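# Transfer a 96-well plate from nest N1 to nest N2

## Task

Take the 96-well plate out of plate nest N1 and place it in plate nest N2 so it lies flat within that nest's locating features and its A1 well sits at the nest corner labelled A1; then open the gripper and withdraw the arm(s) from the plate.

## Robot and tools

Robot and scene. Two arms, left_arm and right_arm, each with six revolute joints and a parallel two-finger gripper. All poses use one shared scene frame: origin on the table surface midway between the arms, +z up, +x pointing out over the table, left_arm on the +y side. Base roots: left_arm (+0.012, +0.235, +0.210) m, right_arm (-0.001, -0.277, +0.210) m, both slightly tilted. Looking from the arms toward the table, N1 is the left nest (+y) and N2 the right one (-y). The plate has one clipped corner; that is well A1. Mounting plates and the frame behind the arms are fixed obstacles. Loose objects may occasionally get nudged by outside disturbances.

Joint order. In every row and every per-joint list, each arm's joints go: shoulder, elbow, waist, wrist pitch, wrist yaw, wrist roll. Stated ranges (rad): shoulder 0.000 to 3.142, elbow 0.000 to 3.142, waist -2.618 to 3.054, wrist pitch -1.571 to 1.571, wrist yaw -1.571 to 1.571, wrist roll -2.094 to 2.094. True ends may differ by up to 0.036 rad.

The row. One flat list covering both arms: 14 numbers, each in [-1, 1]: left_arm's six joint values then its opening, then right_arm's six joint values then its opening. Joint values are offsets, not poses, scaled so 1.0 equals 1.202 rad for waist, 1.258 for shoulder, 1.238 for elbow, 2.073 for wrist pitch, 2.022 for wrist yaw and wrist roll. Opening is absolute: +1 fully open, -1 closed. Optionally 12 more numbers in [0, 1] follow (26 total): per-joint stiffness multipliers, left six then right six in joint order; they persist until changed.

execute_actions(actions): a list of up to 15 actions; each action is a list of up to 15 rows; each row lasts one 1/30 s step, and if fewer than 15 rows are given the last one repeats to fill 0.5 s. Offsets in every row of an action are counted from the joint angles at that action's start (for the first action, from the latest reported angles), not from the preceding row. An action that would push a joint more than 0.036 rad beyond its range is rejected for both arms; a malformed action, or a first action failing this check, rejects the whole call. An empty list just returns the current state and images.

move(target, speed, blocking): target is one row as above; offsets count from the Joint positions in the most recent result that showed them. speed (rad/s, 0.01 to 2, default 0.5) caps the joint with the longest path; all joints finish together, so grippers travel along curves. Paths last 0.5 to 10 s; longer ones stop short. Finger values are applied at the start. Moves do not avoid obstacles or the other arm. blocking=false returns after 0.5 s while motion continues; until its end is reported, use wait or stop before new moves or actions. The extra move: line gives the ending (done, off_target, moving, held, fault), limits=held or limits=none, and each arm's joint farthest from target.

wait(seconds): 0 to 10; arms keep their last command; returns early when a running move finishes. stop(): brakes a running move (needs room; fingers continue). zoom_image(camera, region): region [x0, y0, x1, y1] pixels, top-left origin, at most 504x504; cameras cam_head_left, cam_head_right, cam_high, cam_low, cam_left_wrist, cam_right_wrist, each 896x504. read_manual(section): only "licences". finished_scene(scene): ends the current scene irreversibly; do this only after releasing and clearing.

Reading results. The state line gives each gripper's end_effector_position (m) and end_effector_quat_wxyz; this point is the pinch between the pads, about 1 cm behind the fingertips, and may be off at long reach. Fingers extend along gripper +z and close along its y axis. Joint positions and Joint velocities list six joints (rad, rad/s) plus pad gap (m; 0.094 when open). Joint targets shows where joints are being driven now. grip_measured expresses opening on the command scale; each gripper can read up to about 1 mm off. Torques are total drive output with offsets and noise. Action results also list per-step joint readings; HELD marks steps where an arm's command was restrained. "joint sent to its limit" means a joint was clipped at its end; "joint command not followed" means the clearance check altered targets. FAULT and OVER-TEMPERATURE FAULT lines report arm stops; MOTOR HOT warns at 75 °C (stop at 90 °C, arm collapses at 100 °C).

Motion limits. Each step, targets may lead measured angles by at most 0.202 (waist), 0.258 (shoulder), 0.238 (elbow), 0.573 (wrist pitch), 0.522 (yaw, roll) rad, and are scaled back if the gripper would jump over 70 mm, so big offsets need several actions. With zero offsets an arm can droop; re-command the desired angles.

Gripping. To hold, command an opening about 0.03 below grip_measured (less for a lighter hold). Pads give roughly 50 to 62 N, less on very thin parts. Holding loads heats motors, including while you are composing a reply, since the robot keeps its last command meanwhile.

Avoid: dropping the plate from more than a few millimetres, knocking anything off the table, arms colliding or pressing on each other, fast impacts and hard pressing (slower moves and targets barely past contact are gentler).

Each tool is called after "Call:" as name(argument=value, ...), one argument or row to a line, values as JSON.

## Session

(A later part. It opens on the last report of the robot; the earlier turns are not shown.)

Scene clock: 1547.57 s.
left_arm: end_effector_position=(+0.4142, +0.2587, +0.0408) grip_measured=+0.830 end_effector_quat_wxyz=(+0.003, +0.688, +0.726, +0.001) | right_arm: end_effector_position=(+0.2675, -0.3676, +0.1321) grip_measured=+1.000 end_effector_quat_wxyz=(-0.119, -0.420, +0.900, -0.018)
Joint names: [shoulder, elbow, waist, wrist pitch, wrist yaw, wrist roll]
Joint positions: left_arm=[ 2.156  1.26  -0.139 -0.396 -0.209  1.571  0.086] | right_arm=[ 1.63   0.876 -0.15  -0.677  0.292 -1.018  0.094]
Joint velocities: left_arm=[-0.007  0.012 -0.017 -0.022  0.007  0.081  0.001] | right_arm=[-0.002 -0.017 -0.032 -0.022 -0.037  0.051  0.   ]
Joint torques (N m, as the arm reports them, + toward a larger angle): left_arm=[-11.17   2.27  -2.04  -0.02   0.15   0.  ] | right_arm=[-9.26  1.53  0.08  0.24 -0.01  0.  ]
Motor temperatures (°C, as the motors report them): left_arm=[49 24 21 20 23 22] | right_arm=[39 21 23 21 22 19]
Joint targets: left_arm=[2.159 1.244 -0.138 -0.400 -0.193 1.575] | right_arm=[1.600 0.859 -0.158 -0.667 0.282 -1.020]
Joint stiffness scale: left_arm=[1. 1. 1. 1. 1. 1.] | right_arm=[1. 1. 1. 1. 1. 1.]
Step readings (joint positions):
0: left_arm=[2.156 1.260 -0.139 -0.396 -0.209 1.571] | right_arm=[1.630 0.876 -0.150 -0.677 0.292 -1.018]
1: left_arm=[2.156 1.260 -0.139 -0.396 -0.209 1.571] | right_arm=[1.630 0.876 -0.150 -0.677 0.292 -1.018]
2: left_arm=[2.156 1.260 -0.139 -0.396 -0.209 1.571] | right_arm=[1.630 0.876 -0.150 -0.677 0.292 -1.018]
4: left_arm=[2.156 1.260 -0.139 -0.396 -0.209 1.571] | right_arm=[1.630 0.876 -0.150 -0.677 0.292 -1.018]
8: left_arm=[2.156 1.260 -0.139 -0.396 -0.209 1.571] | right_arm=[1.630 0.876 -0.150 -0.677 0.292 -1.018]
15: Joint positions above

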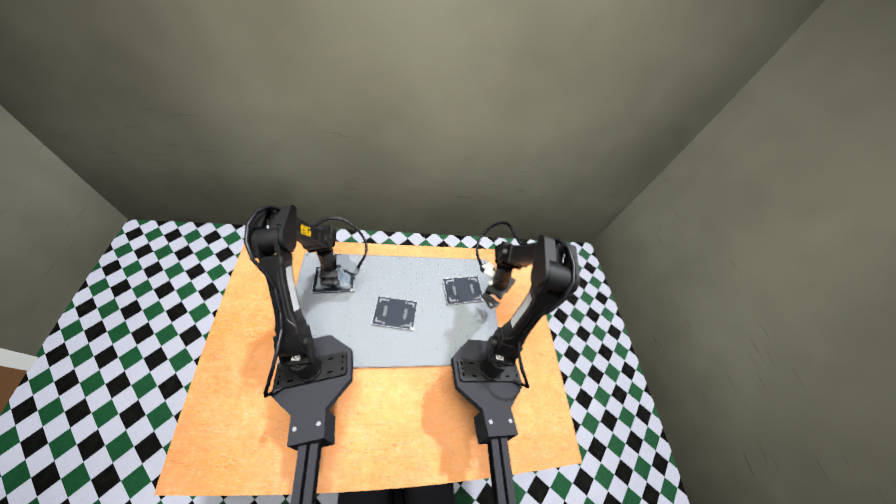

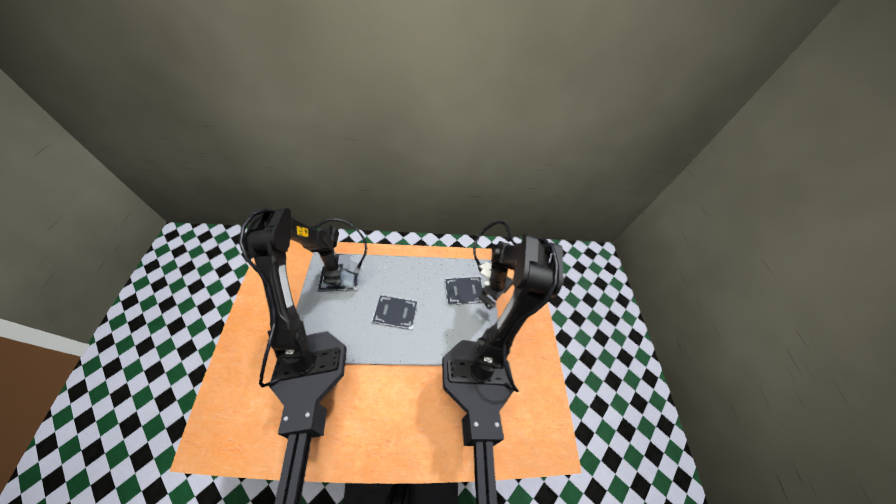

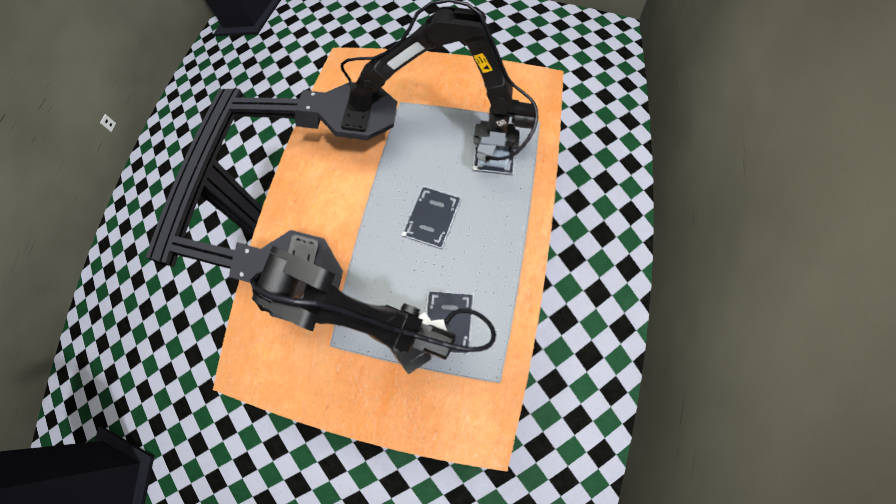

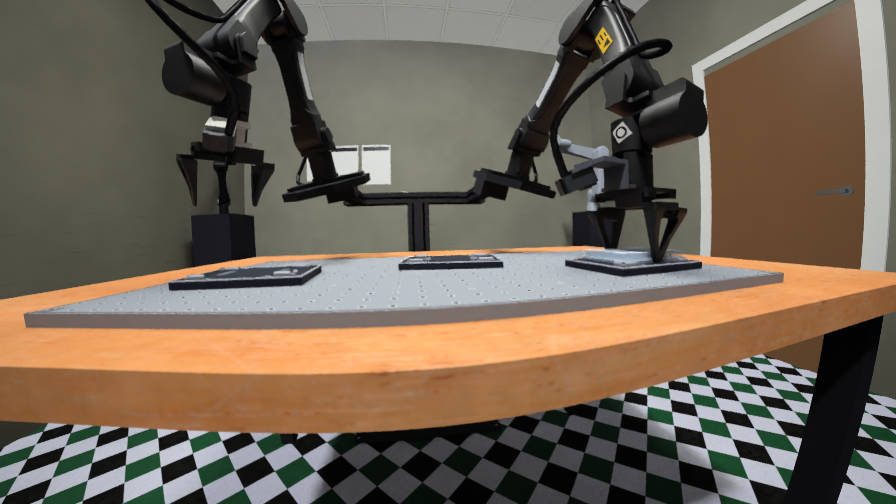

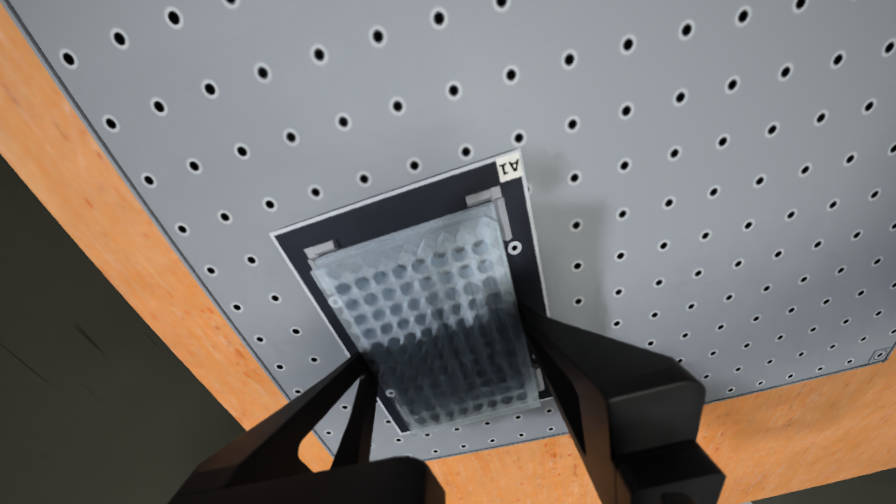

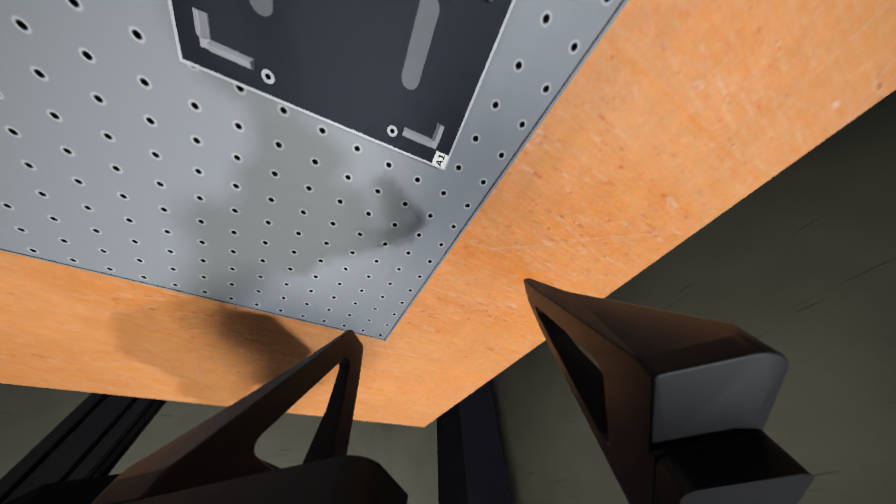

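Call:
execute_actions(
  actions=[
    [[0.0,-0.013,0.001,-0.002,0.008,0.002,0.88,-0.024,-0.014,-0.006,0.005,-0.005,-0.001,1],[-0.005,-0.013,0.001,-0.002,0.008,0.002,0.94,-0.024,-0.014,-0.006,0.005,-0.005,-0.001,1],[-0.012,-0.013,0.001,-0.002,0.008,0.002,1,-0.024,-0.014,-0.006,0.005,-0.005,-0.001,1],[-0.020,-0.013,0.001,-0.003,0.008,0.002,1,-0.024,-0.014,-0.006,0.005,-0.005,-0.001,1],[-0.027,-0.013,0.001,-0.005,0.008,0.002,1,-0.024,-0.014,-0.006,0.005,-0.005,-0.001,1],[-0.033,-0.013,0.0,-0.008,0.008,0.002,1,-0.024,-0.014,-0.006,0.005,-0.005,-0.001,1],[-0.038,-0.013,0.0,-0.011,0.008,0.002,1,-0.024,-0.014,-0.006,0.005,-0.005,-0.001,1],[-0.043,-0.013,-0.002,-0.014,0.008,0.002,1,-0.024,-0.014,-0.006,0.005,-0.005,-0.001,1],[-0.048,-0.013,-0.004,-0.017,0.008,0.002,1,-0.024,-0.014,-0.006,0.005,-0.005,-0.001,1],[-0.053,-0.013,-0.006,-0.020,0.008,0.002,1,-0.024,-0.014,-0.006,0.005,-0.005,-0.001,1],[-0.058,-0.013,-0.008,-0.024,0.008,0.002,1,-0.024,-0.014,-0.006,0.005,-0.005,-0.001,1],[-0.063,-0.013,-0.010,-0.028,0.008,0.002,1,-0.024,-0.014,-0.006,0.005,-0.005,-0.001,1],[-0.068,-0.013,-0.012,-0.032,0.008,0.002,1,-0.024,-0.014,-0.006,0.005,-0.005,-0.001,1],[-0.072,-0.013,-0.013,-0.035,0.008,0.002,1,-0.024,-0.014,-0.006,0.005,-0.005,-0.001,1],[-0.075,-0.013,-0.014,-0.038,0.008,0.002,1,-0.024,-0.014,-0.006,0.005,-0.005,-0.001,1]],
  ],
)

Scene clock: 1564.83 s.
left_arm: end_effector_position=(+0.4217, +0.2637, +0.0625) grip_measured=+1.000 end_effector_quat_wxyz=(+0.012, +0.686, +0.728, +0.011) | right_arm: end_effector_position=(+0.2675, -0.3675, +0.1321) grip_measured=+1.000 end_effector_quat_wxyz=(-0.119, -0.420, +0.900, -0.018)
Joint names: [shoulder, elbow, waist, wrist pitch, wrist yaw, wrist roll]
Joint positions: left_arm=[ 2.093  1.26  -0.139 -0.432 -0.208  1.571  0.094] | right_arm=[ 1.63   0.876 -0.15  -0.677  0.292 -1.018  0.094]
Joint velocities: left_arm=[-0.154 -0.007 -0.002 -0.154 -0.007  0.007  0.   ] | right_arm=[ 0.007 -0.002  0.007  0.007  0.037 -0.022  0.   ]
Joint torques (N m, as the arm reports them, + toward a larger angle): left_arm=[-13.06   2.6   -3.42  -0.16   0.15  -0.01] | right_arm=[-9.28  1.54  0.07  0.24 -0.01  0.02]
Motor temperatures (°C, as the motors report them): left_arm=[49 24 21 20 23 22] | right_arm=[39 21 23 21 22 19]
Joint targets: left_arm=[2.062 1.244 -0.156 -0.474 -0.193 1.575] | right_arm=[1.600 0.859 -0.158 -0.667 0.282 -1.020]
Joint stiffness scale: left_arm=[1. 1. 1. 1. 1. 1.] | right_arm=[1. 1. 1. 1. 1. 1.]
Step readings (joint positions):
0: left_arm=[2.156 1.260 -0.139 -0.396 -0.209 1.571] | right_arm=[1.630 0.876 -0.150 -0.677 0.292 -1.018]
1: left_arm=[2.156 1.260 -0.139 -0.396 -0.209 1.571] | right_arm=[1.630 0.876 -0.150 -0.677 0.292 -1.018]
2: left_arm=[2.156 1.260 -0.139 -0.396 -0.209 1.571] | right_arm=[1.630 0.876 -0.150 -0.677 0.292 -1.018]
4: left_arm=[2.156 1.260 -0.139 -0.396 -0.209 1.571] | right_arm=[1.630 0.876 -0.150 -0.677 0.292 -1.018]
8: left_arm=[2.147 1.260 -0.139 -0.400 -0.209 1.571] | right_arm=[1.630 0.876 -0.150 -0.677 0.292 -1.018]
15: Joint positions above

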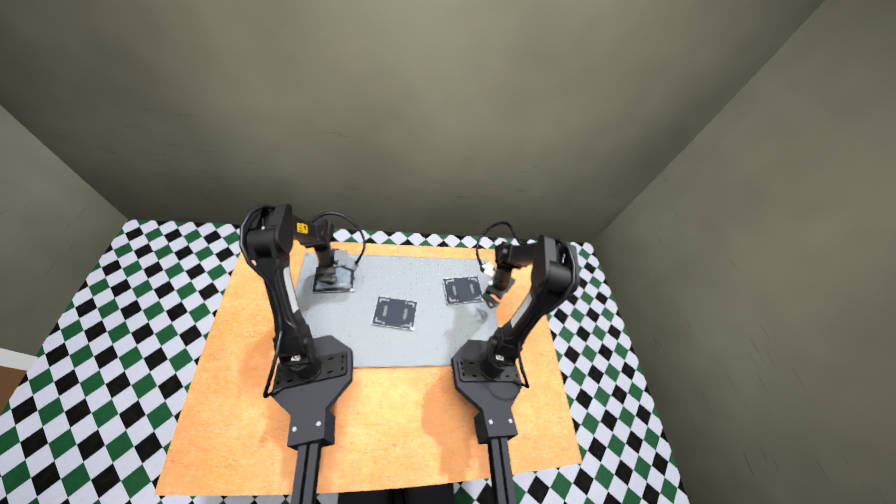

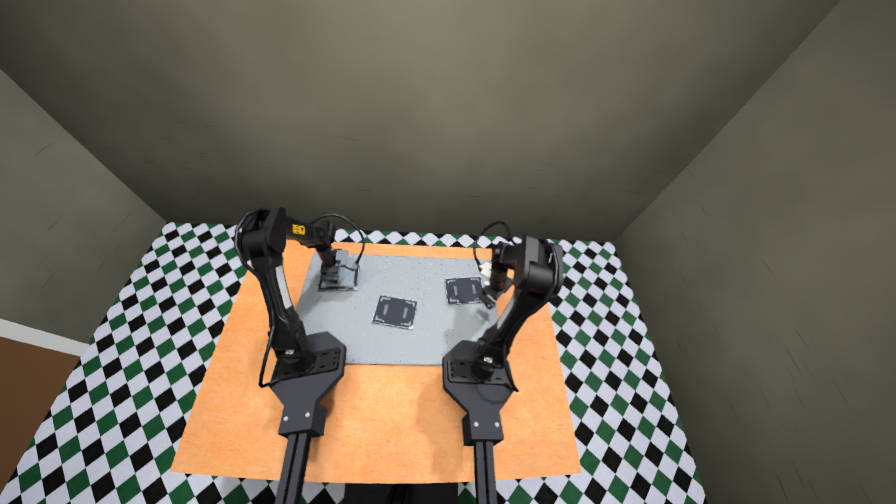

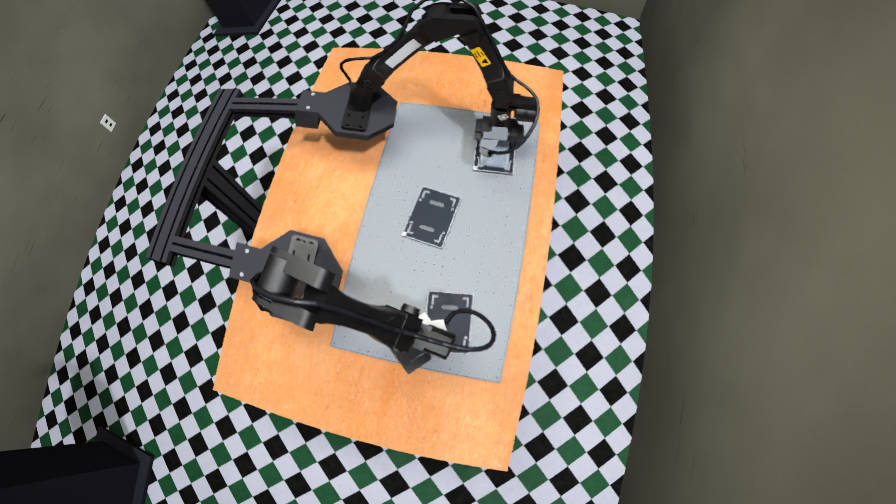

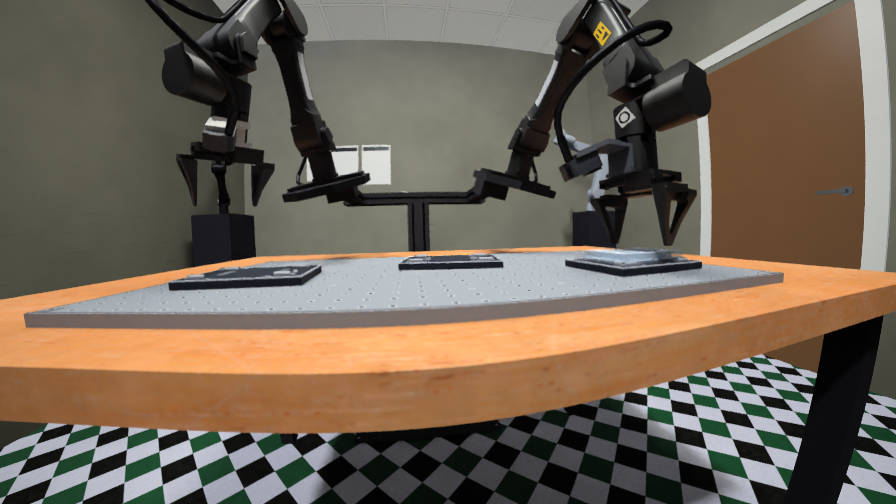

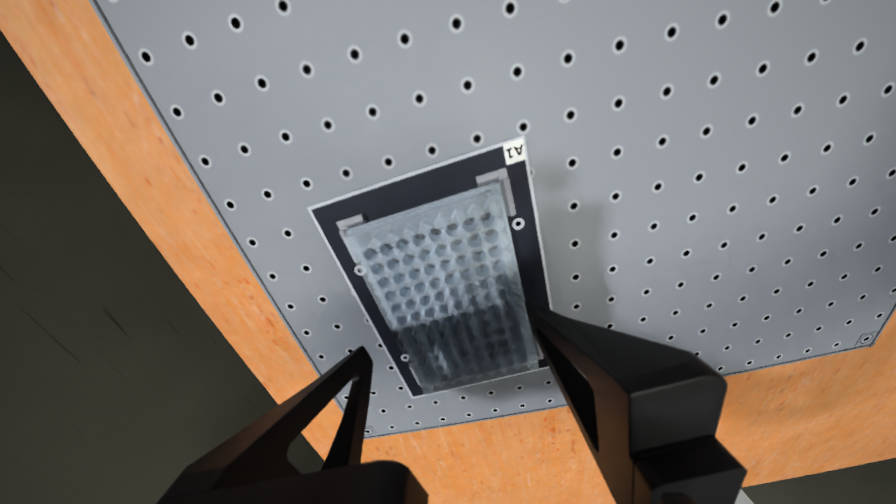

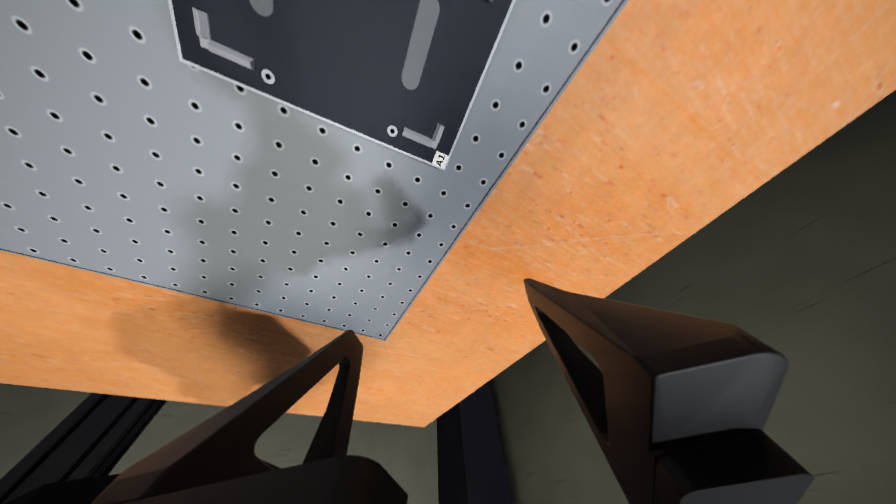

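Call:
execute_actions(
  actions=[],
)

Call:
zoom_image(
  camera="cam_low",
  region=[540, 215, 740, 305],
)

Call:
zoom_image(
  camera="cam_left_wrist",
  region=[250, 80, 650, 450],
)

Scene clock: 1575.80 s.
left_arm: end_effector_position=(+0.4191, +0.2644, +0.0667) grip_measured=+1.000 end_effector_quat_wxyz=(+0.009, +0.687, +0.727, +0.007) | right_arm: end_effector_position=(+0.2675, -0.3675, +0.1321) grip_measured=+1.000 end_effector_quat_wxyz=(-0.119, -0.420, +0.900, -0.018)
Joint names: [shoulder, elbow, waist, wrist pitch, wrist yaw, wrist roll]
Joint positions: left_arm=[ 2.081  1.26  -0.139 -0.455 -0.208  1.571  0.094] | right_arm=[ 1.63   0.876 -0.15  -0.677  0.292 -1.018  0.094]
Joint velocities: left_arm=[-0.007 -0.007 -0.002 -0.007 -0.022  0.022  0.   ] | right_arm=[ 0.007  0.017 -0.012 -0.037  0.007 -0.066  0.   ]
Joint torques (N m, as the arm reports them, + toward a larger angle): left_arm=[-12.84   2.62  -3.46  -0.14   0.15   0.  ] | right_arm=[-9.3   1.51  0.12  0.24  0.    0.  ]
Motor temperatures (°C, as the motors report them): left_arm=[51 24 21 20 23 22] | right_arm=[39 21 23 21 22 19]
Joint targets: left_arm=[2.062 1.244 -0.156 -0.474 -0.193 1.575] | right_arm=[1.600 0.859 -0.158 -0.667 0.282 -1.020]
Joint stiffness scale: left_arm=[1. 1. 1. 1. 1. 1.] | right_arm=[1. 1. 1. 1. 1. 1.]

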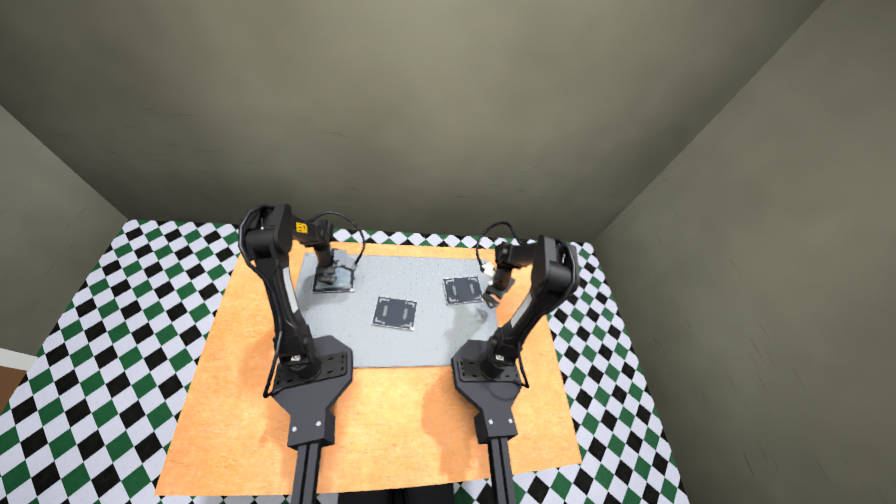

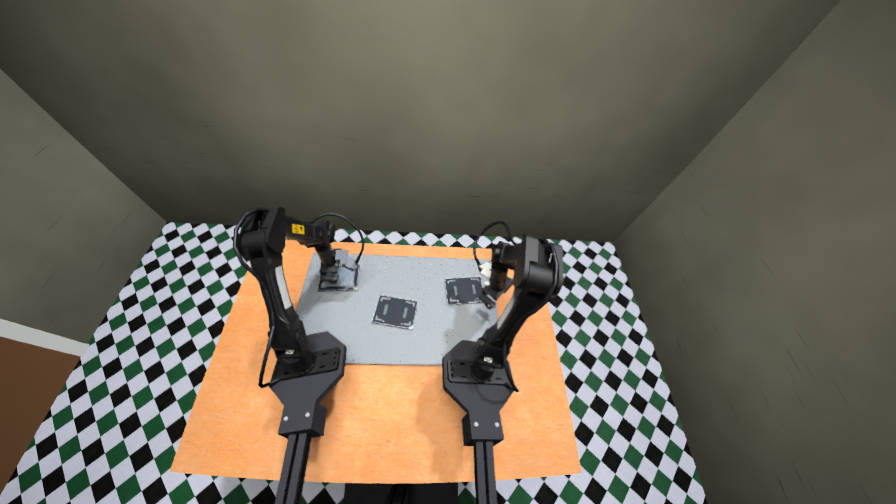

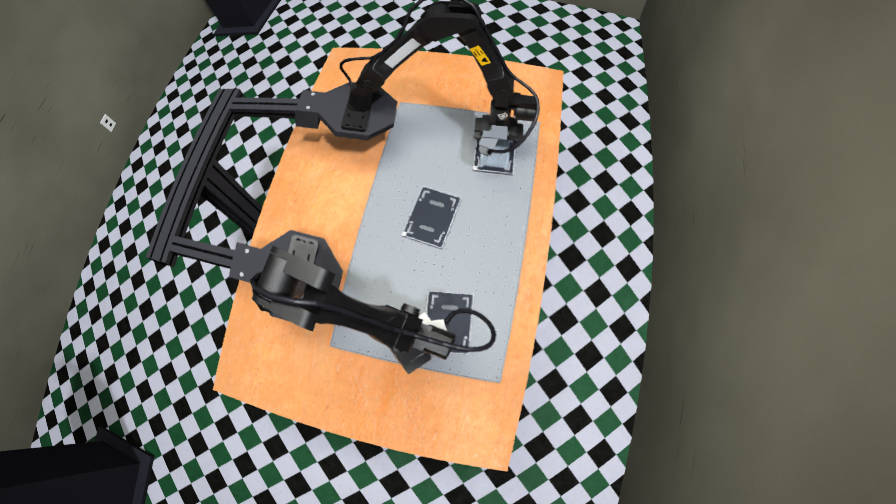

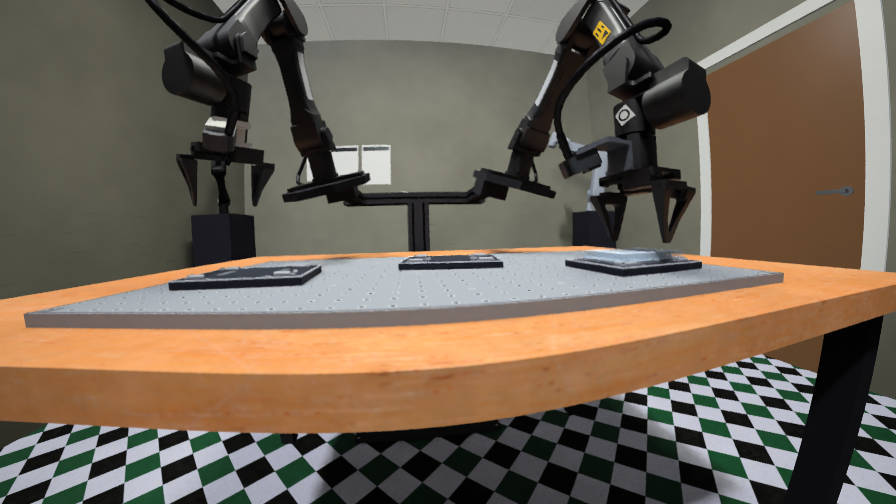

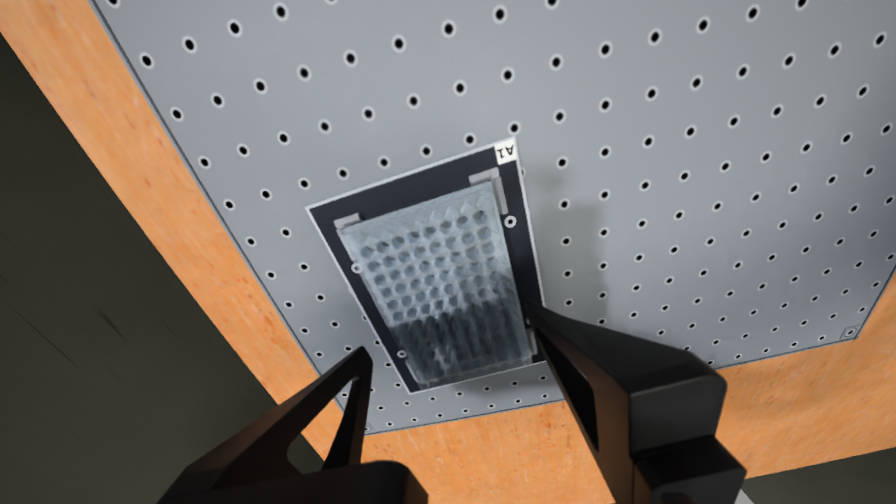

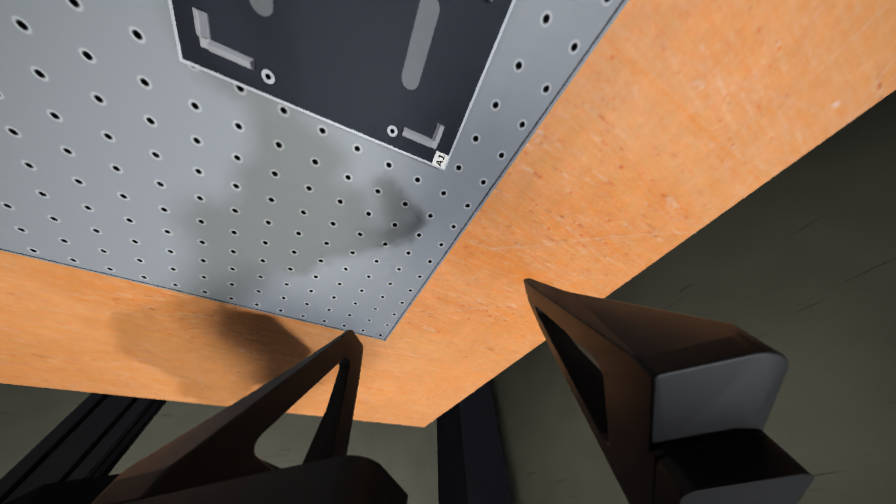

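Region (540, 215, 740, 305) of cam_low's 896x504 image, scaled by 2.520, with more detail than that image has; it fills the top 227 rows of this view, and the rest is white.

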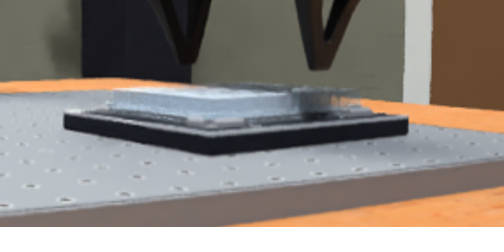

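Region (250, 80, 650, 450) of cam_left_wrist's 896x504 image, scaled by 1.260, with more detail than that image has; it fills the top 466 rows of this view, and the rest is white.

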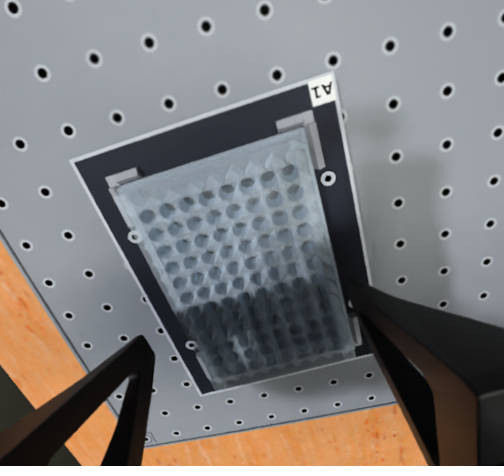

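Call:
move(
  target=[-0.22,0.0,-0.01,-0.05,0,0,1,-0.024,-0.014,-0.006,0.005,-0.005,-0.001,1],
  speed=0.5,
)

Call:
zoom_image(
  camera="cam_low",
  region=[560, 225, 720, 295],
)

Call:
zoom_image(
  camera="cam_high",
  region=[450, 100, 550, 190],
)

Scene clock: 1581.23 s.
left_arm: end_effector_position=(+0.4502, +0.2864, +0.1612) grip_measured=+1.000 end_effector_quat_wxyz=(+0.069, +0.670, +0.736, +0.070) | right_arm: end_effector_position=(+0.2675, -0.3675, +0.1321) grip_measured=+1.000 end_effector_quat_wxyz=(-0.119, -0.420, +0.900, -0.018)
Joint names: [shoulder, elbow, waist, wrist pitch, wrist yaw, wrist roll]
Joint positions: left_arm=[ 1.817  1.26  -0.139 -0.539 -0.208  1.571  0.094] | right_arm=[ 1.63   0.876 -0.15  -0.677  0.292 -1.018  0.094]
Joint velocities: left_arm=[ 0.007 -0.027 -0.007  0.037 -0.051 -0.007  0.   ] | right_arm=[-0.002 -0.002 -0.012 -0.095 -0.007  0.007  0.   ]
Joint torques (N m, as the arm reports them, + toward a larger angle): left_arm=[-11.64   5.11  -2.8    0.17  -0.02  -0.04] | right_arm=[-9.27  1.53  0.08  0.24 -0.02  0.  ]
Motor temperatures (°C, as the motors report them): left_arm=[51 24 22 20 23 22] | right_arm=[39 21 23 21 22 19]
Joint targets: left_arm=[1.804 1.260 -0.151 -0.558 -0.208 1.571] | right_arm=[1.600 0.859 -0.158 -0.667 0.282 -1.020]
Joint stiffness scale: left_arm=[1. 1. 1. 1. 1. 1.] | right_arm=[1. 1. 1. 1. 1. 1.]
move: off_target (right_arm); limits=none; left_arm: farthest joint: the wrist pitch, 0.020 radians from its target (0.104 radians at the start); right_arm: farthest joint: the shoulder, 0.030 radians from its target (0.030 radians at the start)

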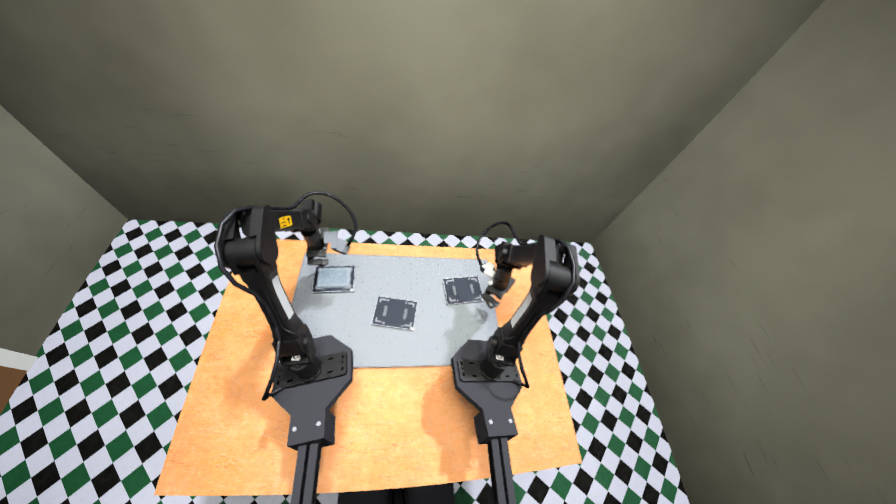

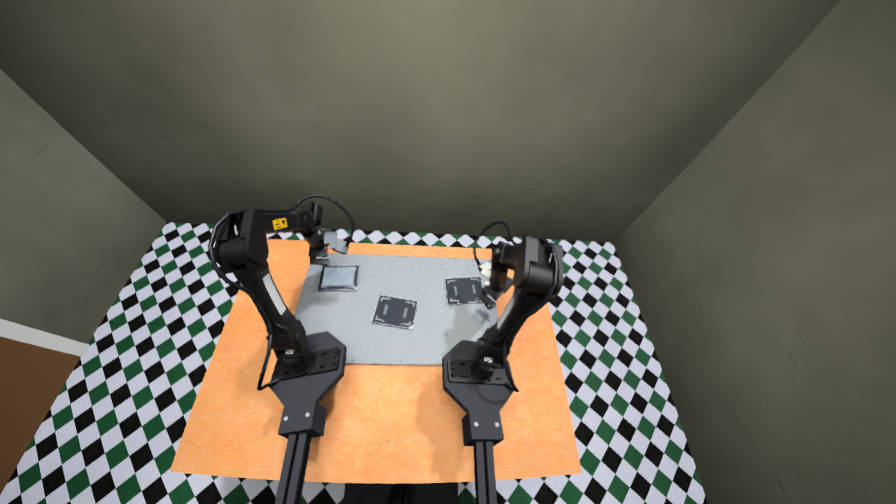

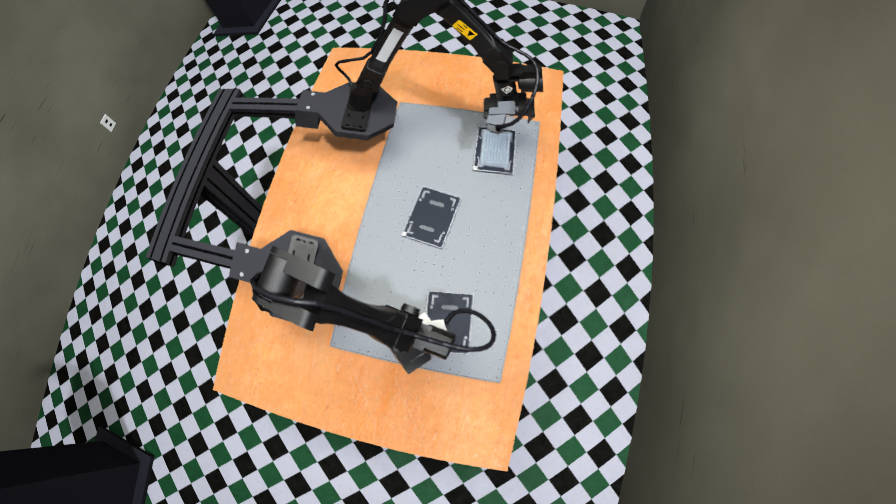

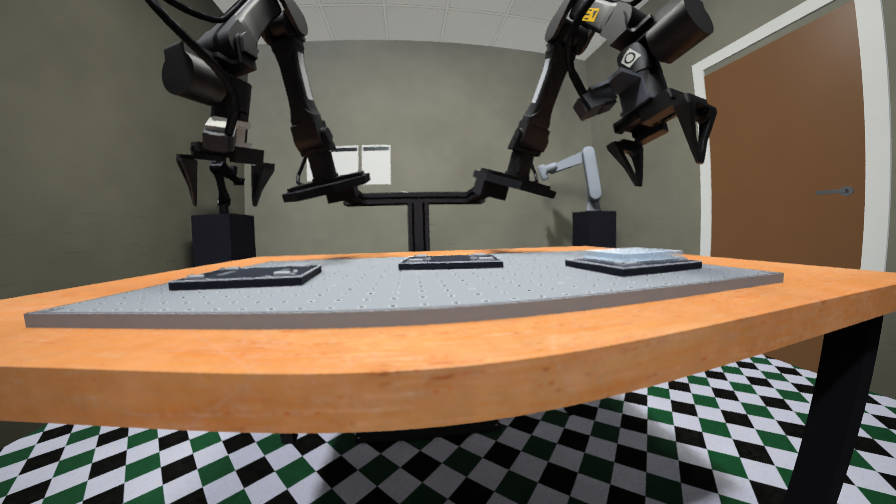

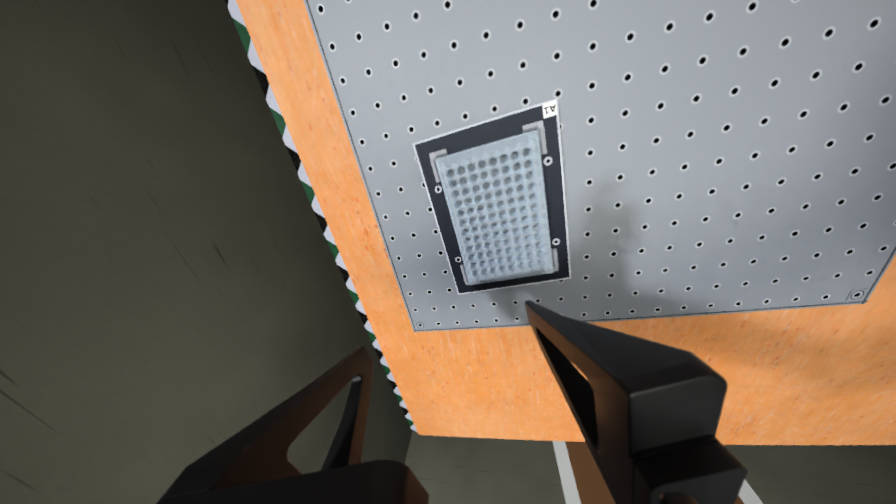

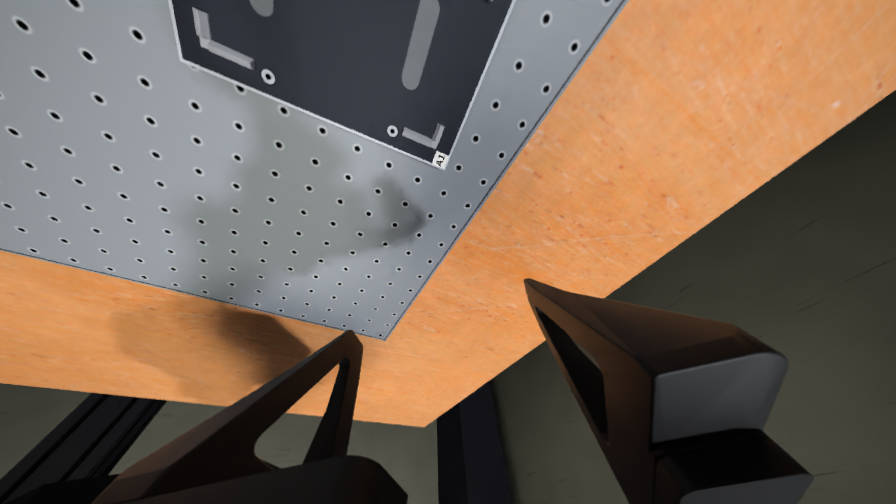

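Region (560, 225, 720, 295) of cam_low's 896x504 image, scaled by 3.150, with more detail than that image has; it fills the top 220 rows of this view, and the rest is white.

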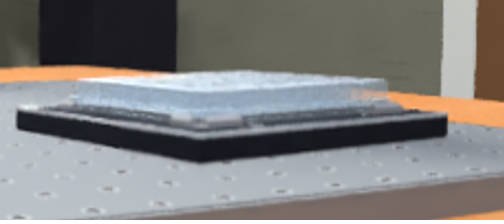

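Region (450, 100, 550, 190) of cam_high's 896x504 image, scaled by 5.040, with more detail than that image has; it fills the top 454 rows of this view, and the rest is white.

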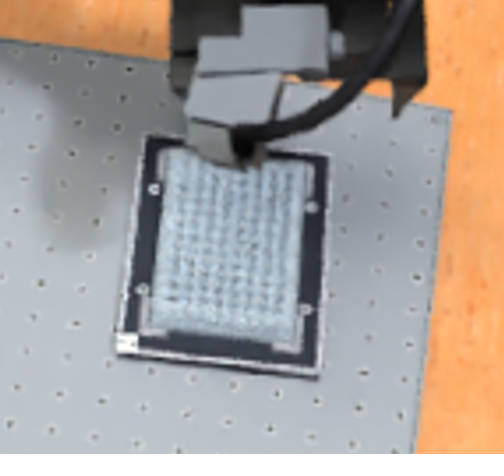

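Call:
zoom_image(
  camera="cam_left_wrist",
  region=[400, 90, 600, 300],
)

Region (400, 90, 600, 300) of cam_left_wrist's 896x504 image, scaled by 2.400, with more detail than that image has; it fills the left 480 columns of this view, and the rest is white.

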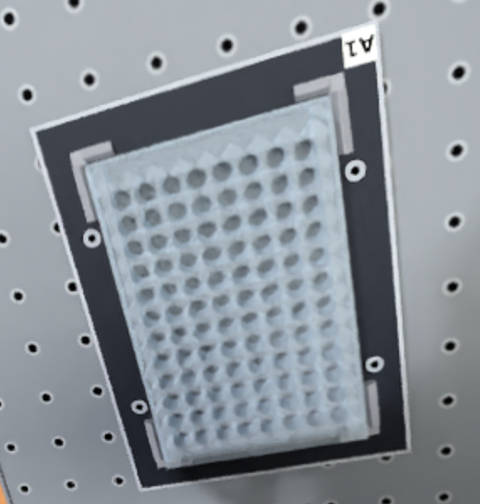

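Call:
move(
  target=[-0.3,-0.25,0.0,-0.01,0,0,1,-0.024,-0.014,-0.006,0.005,-0.005,-0.001,1],
  speed=0.7,
)

Scene clock: 1587.60 s.
left_arm: end_effector_position=(+0.3821, +0.2928, +0.2077) grip_measured=+1.000 end_effector_quat_wxyz=(+0.086, +0.664, +0.738, +0.089) | right_arm: end_effector_position=(+0.2675, -0.3675, +0.1321) grip_measured=+1.000 end_effector_quat_wxyz=(-0.119, -0.420, +0.900, -0.018)
Joint names: [shoulder, elbow, waist, wrist pitch, wrist yaw, wrist roll]
Joint positions: left_arm=[ 1.46   0.965 -0.139 -0.549 -0.208  1.571  0.094] | right_arm=[ 1.63   0.876 -0.15  -0.677  0.291 -1.018  0.094]
Joint velocities: left_arm=[ 0.002 -0.027 -0.022  0.037 -0.022 -0.007  0.   ] | right_arm=[-0.017  0.012 -0.017  0.051  0.037 -0.007  0.   ]
Joint torques (N m, as the arm reports them, + toward a larger angle): left_arm=[-9.17  4.24 -1.21  0.34 -0.02 -0.04] | right_arm=[-9.25  1.5   0.09  0.25 -0.01  0.  ]
Motor temperatures (°C, as the motors report them): left_arm=[51 24 21 20 23 22] | right_arm=[39 21 23 21 22 19]
Joint targets: left_arm=[1.440 0.951 -0.139 -0.560 -0.208 1.571] | right_arm=[1.600 0.859 -0.158 -0.667 0.281 -1.020]
Joint stiffness scale: left_arm=[1. 1. 1. 1. 1. 1.] | right_arm=[1. 1. 1. 1. 1. 1.]
move: off_target (right_arm); limits=none; left_arm: farthest joint: the shoulder, 0.020 radians from its target (0.378 radians at the start); right_arm: farthest joint: the shoulder, 0.030 radians from its target (0.030 radians at the start)

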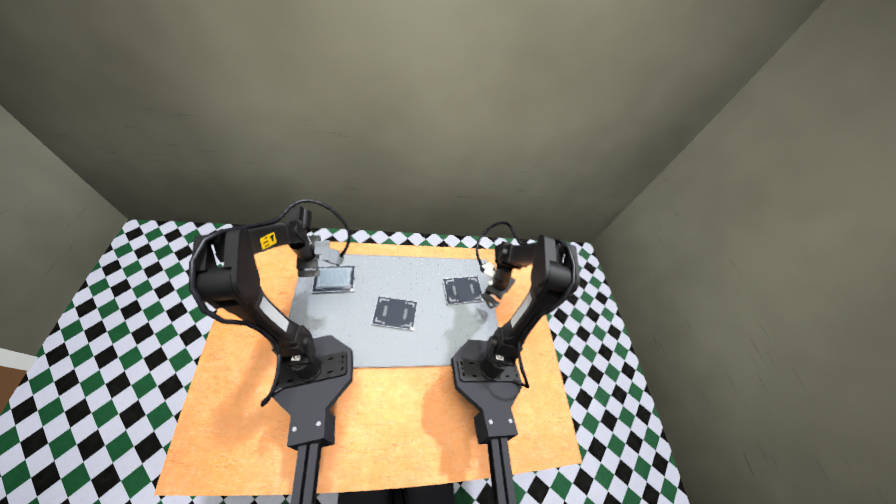

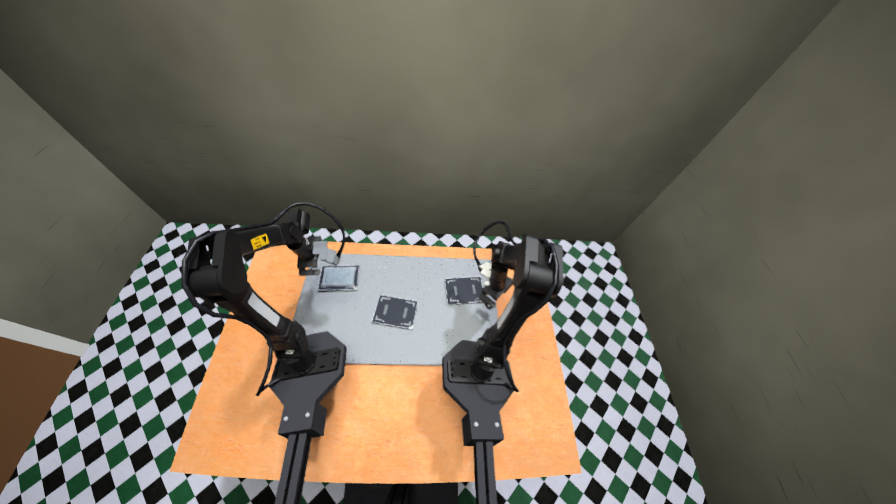

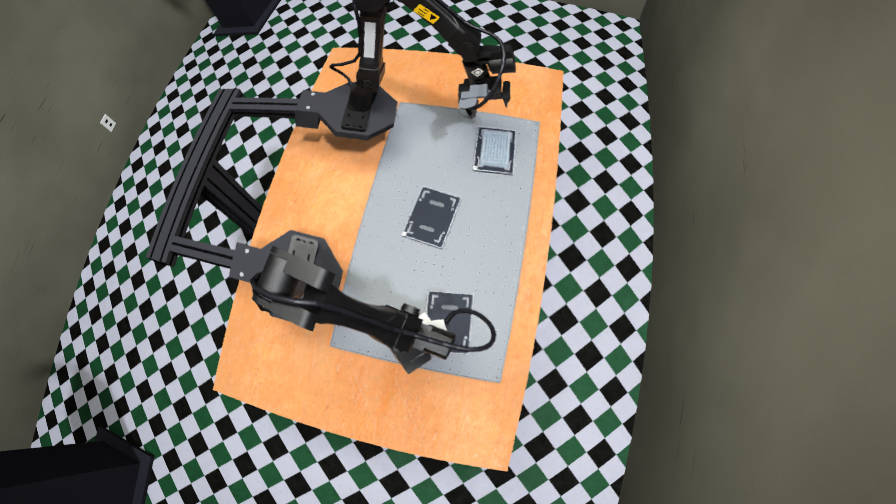

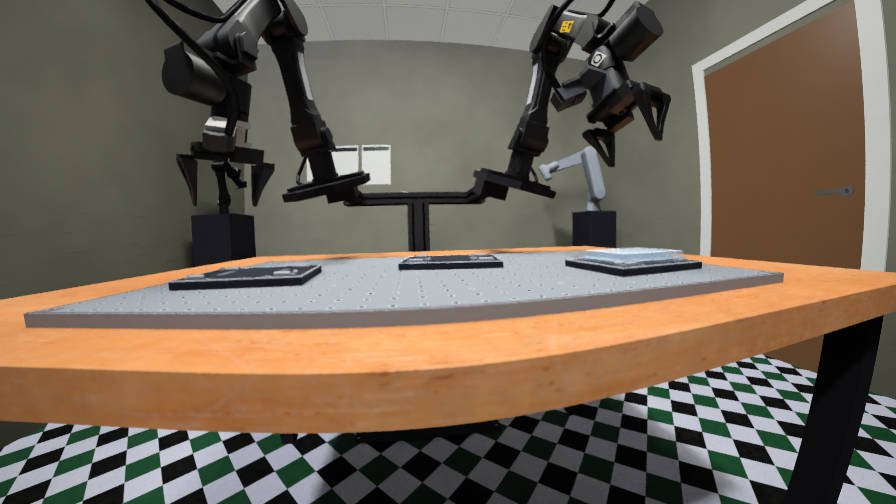

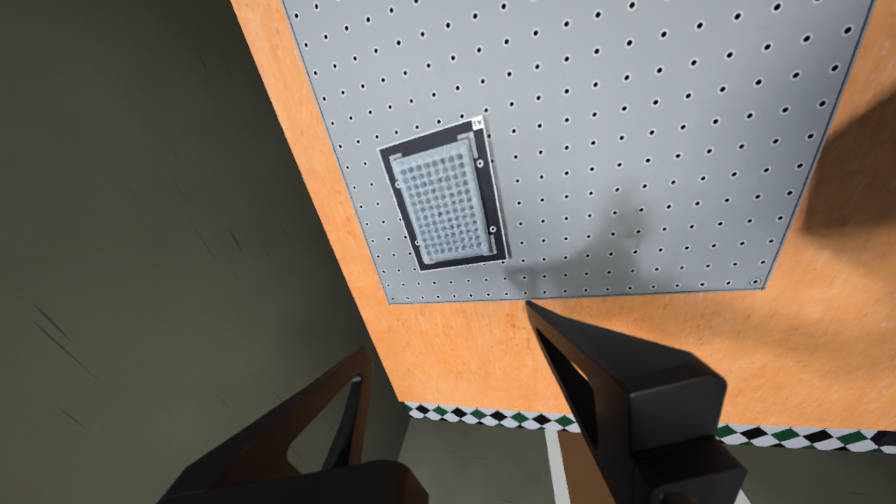

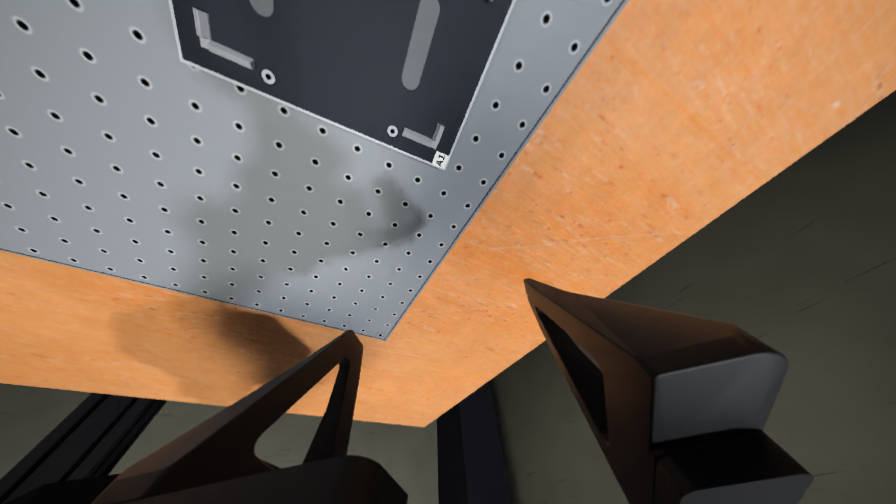

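Call:
zoom_image(
  camera="cam_high",
  region=[390, 110, 550, 360],
)

Region (390, 110, 550, 360) of cam_high's 896x504 image, scaled by 2.016, with more detail than that image has; it fills the left 323 columns of this view, and the rest is white.

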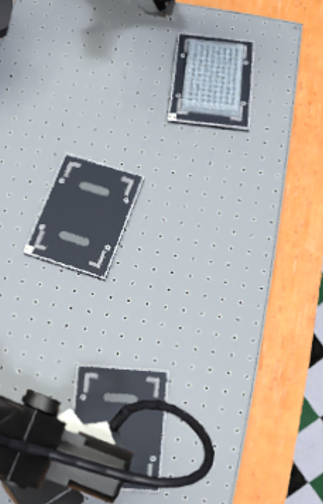

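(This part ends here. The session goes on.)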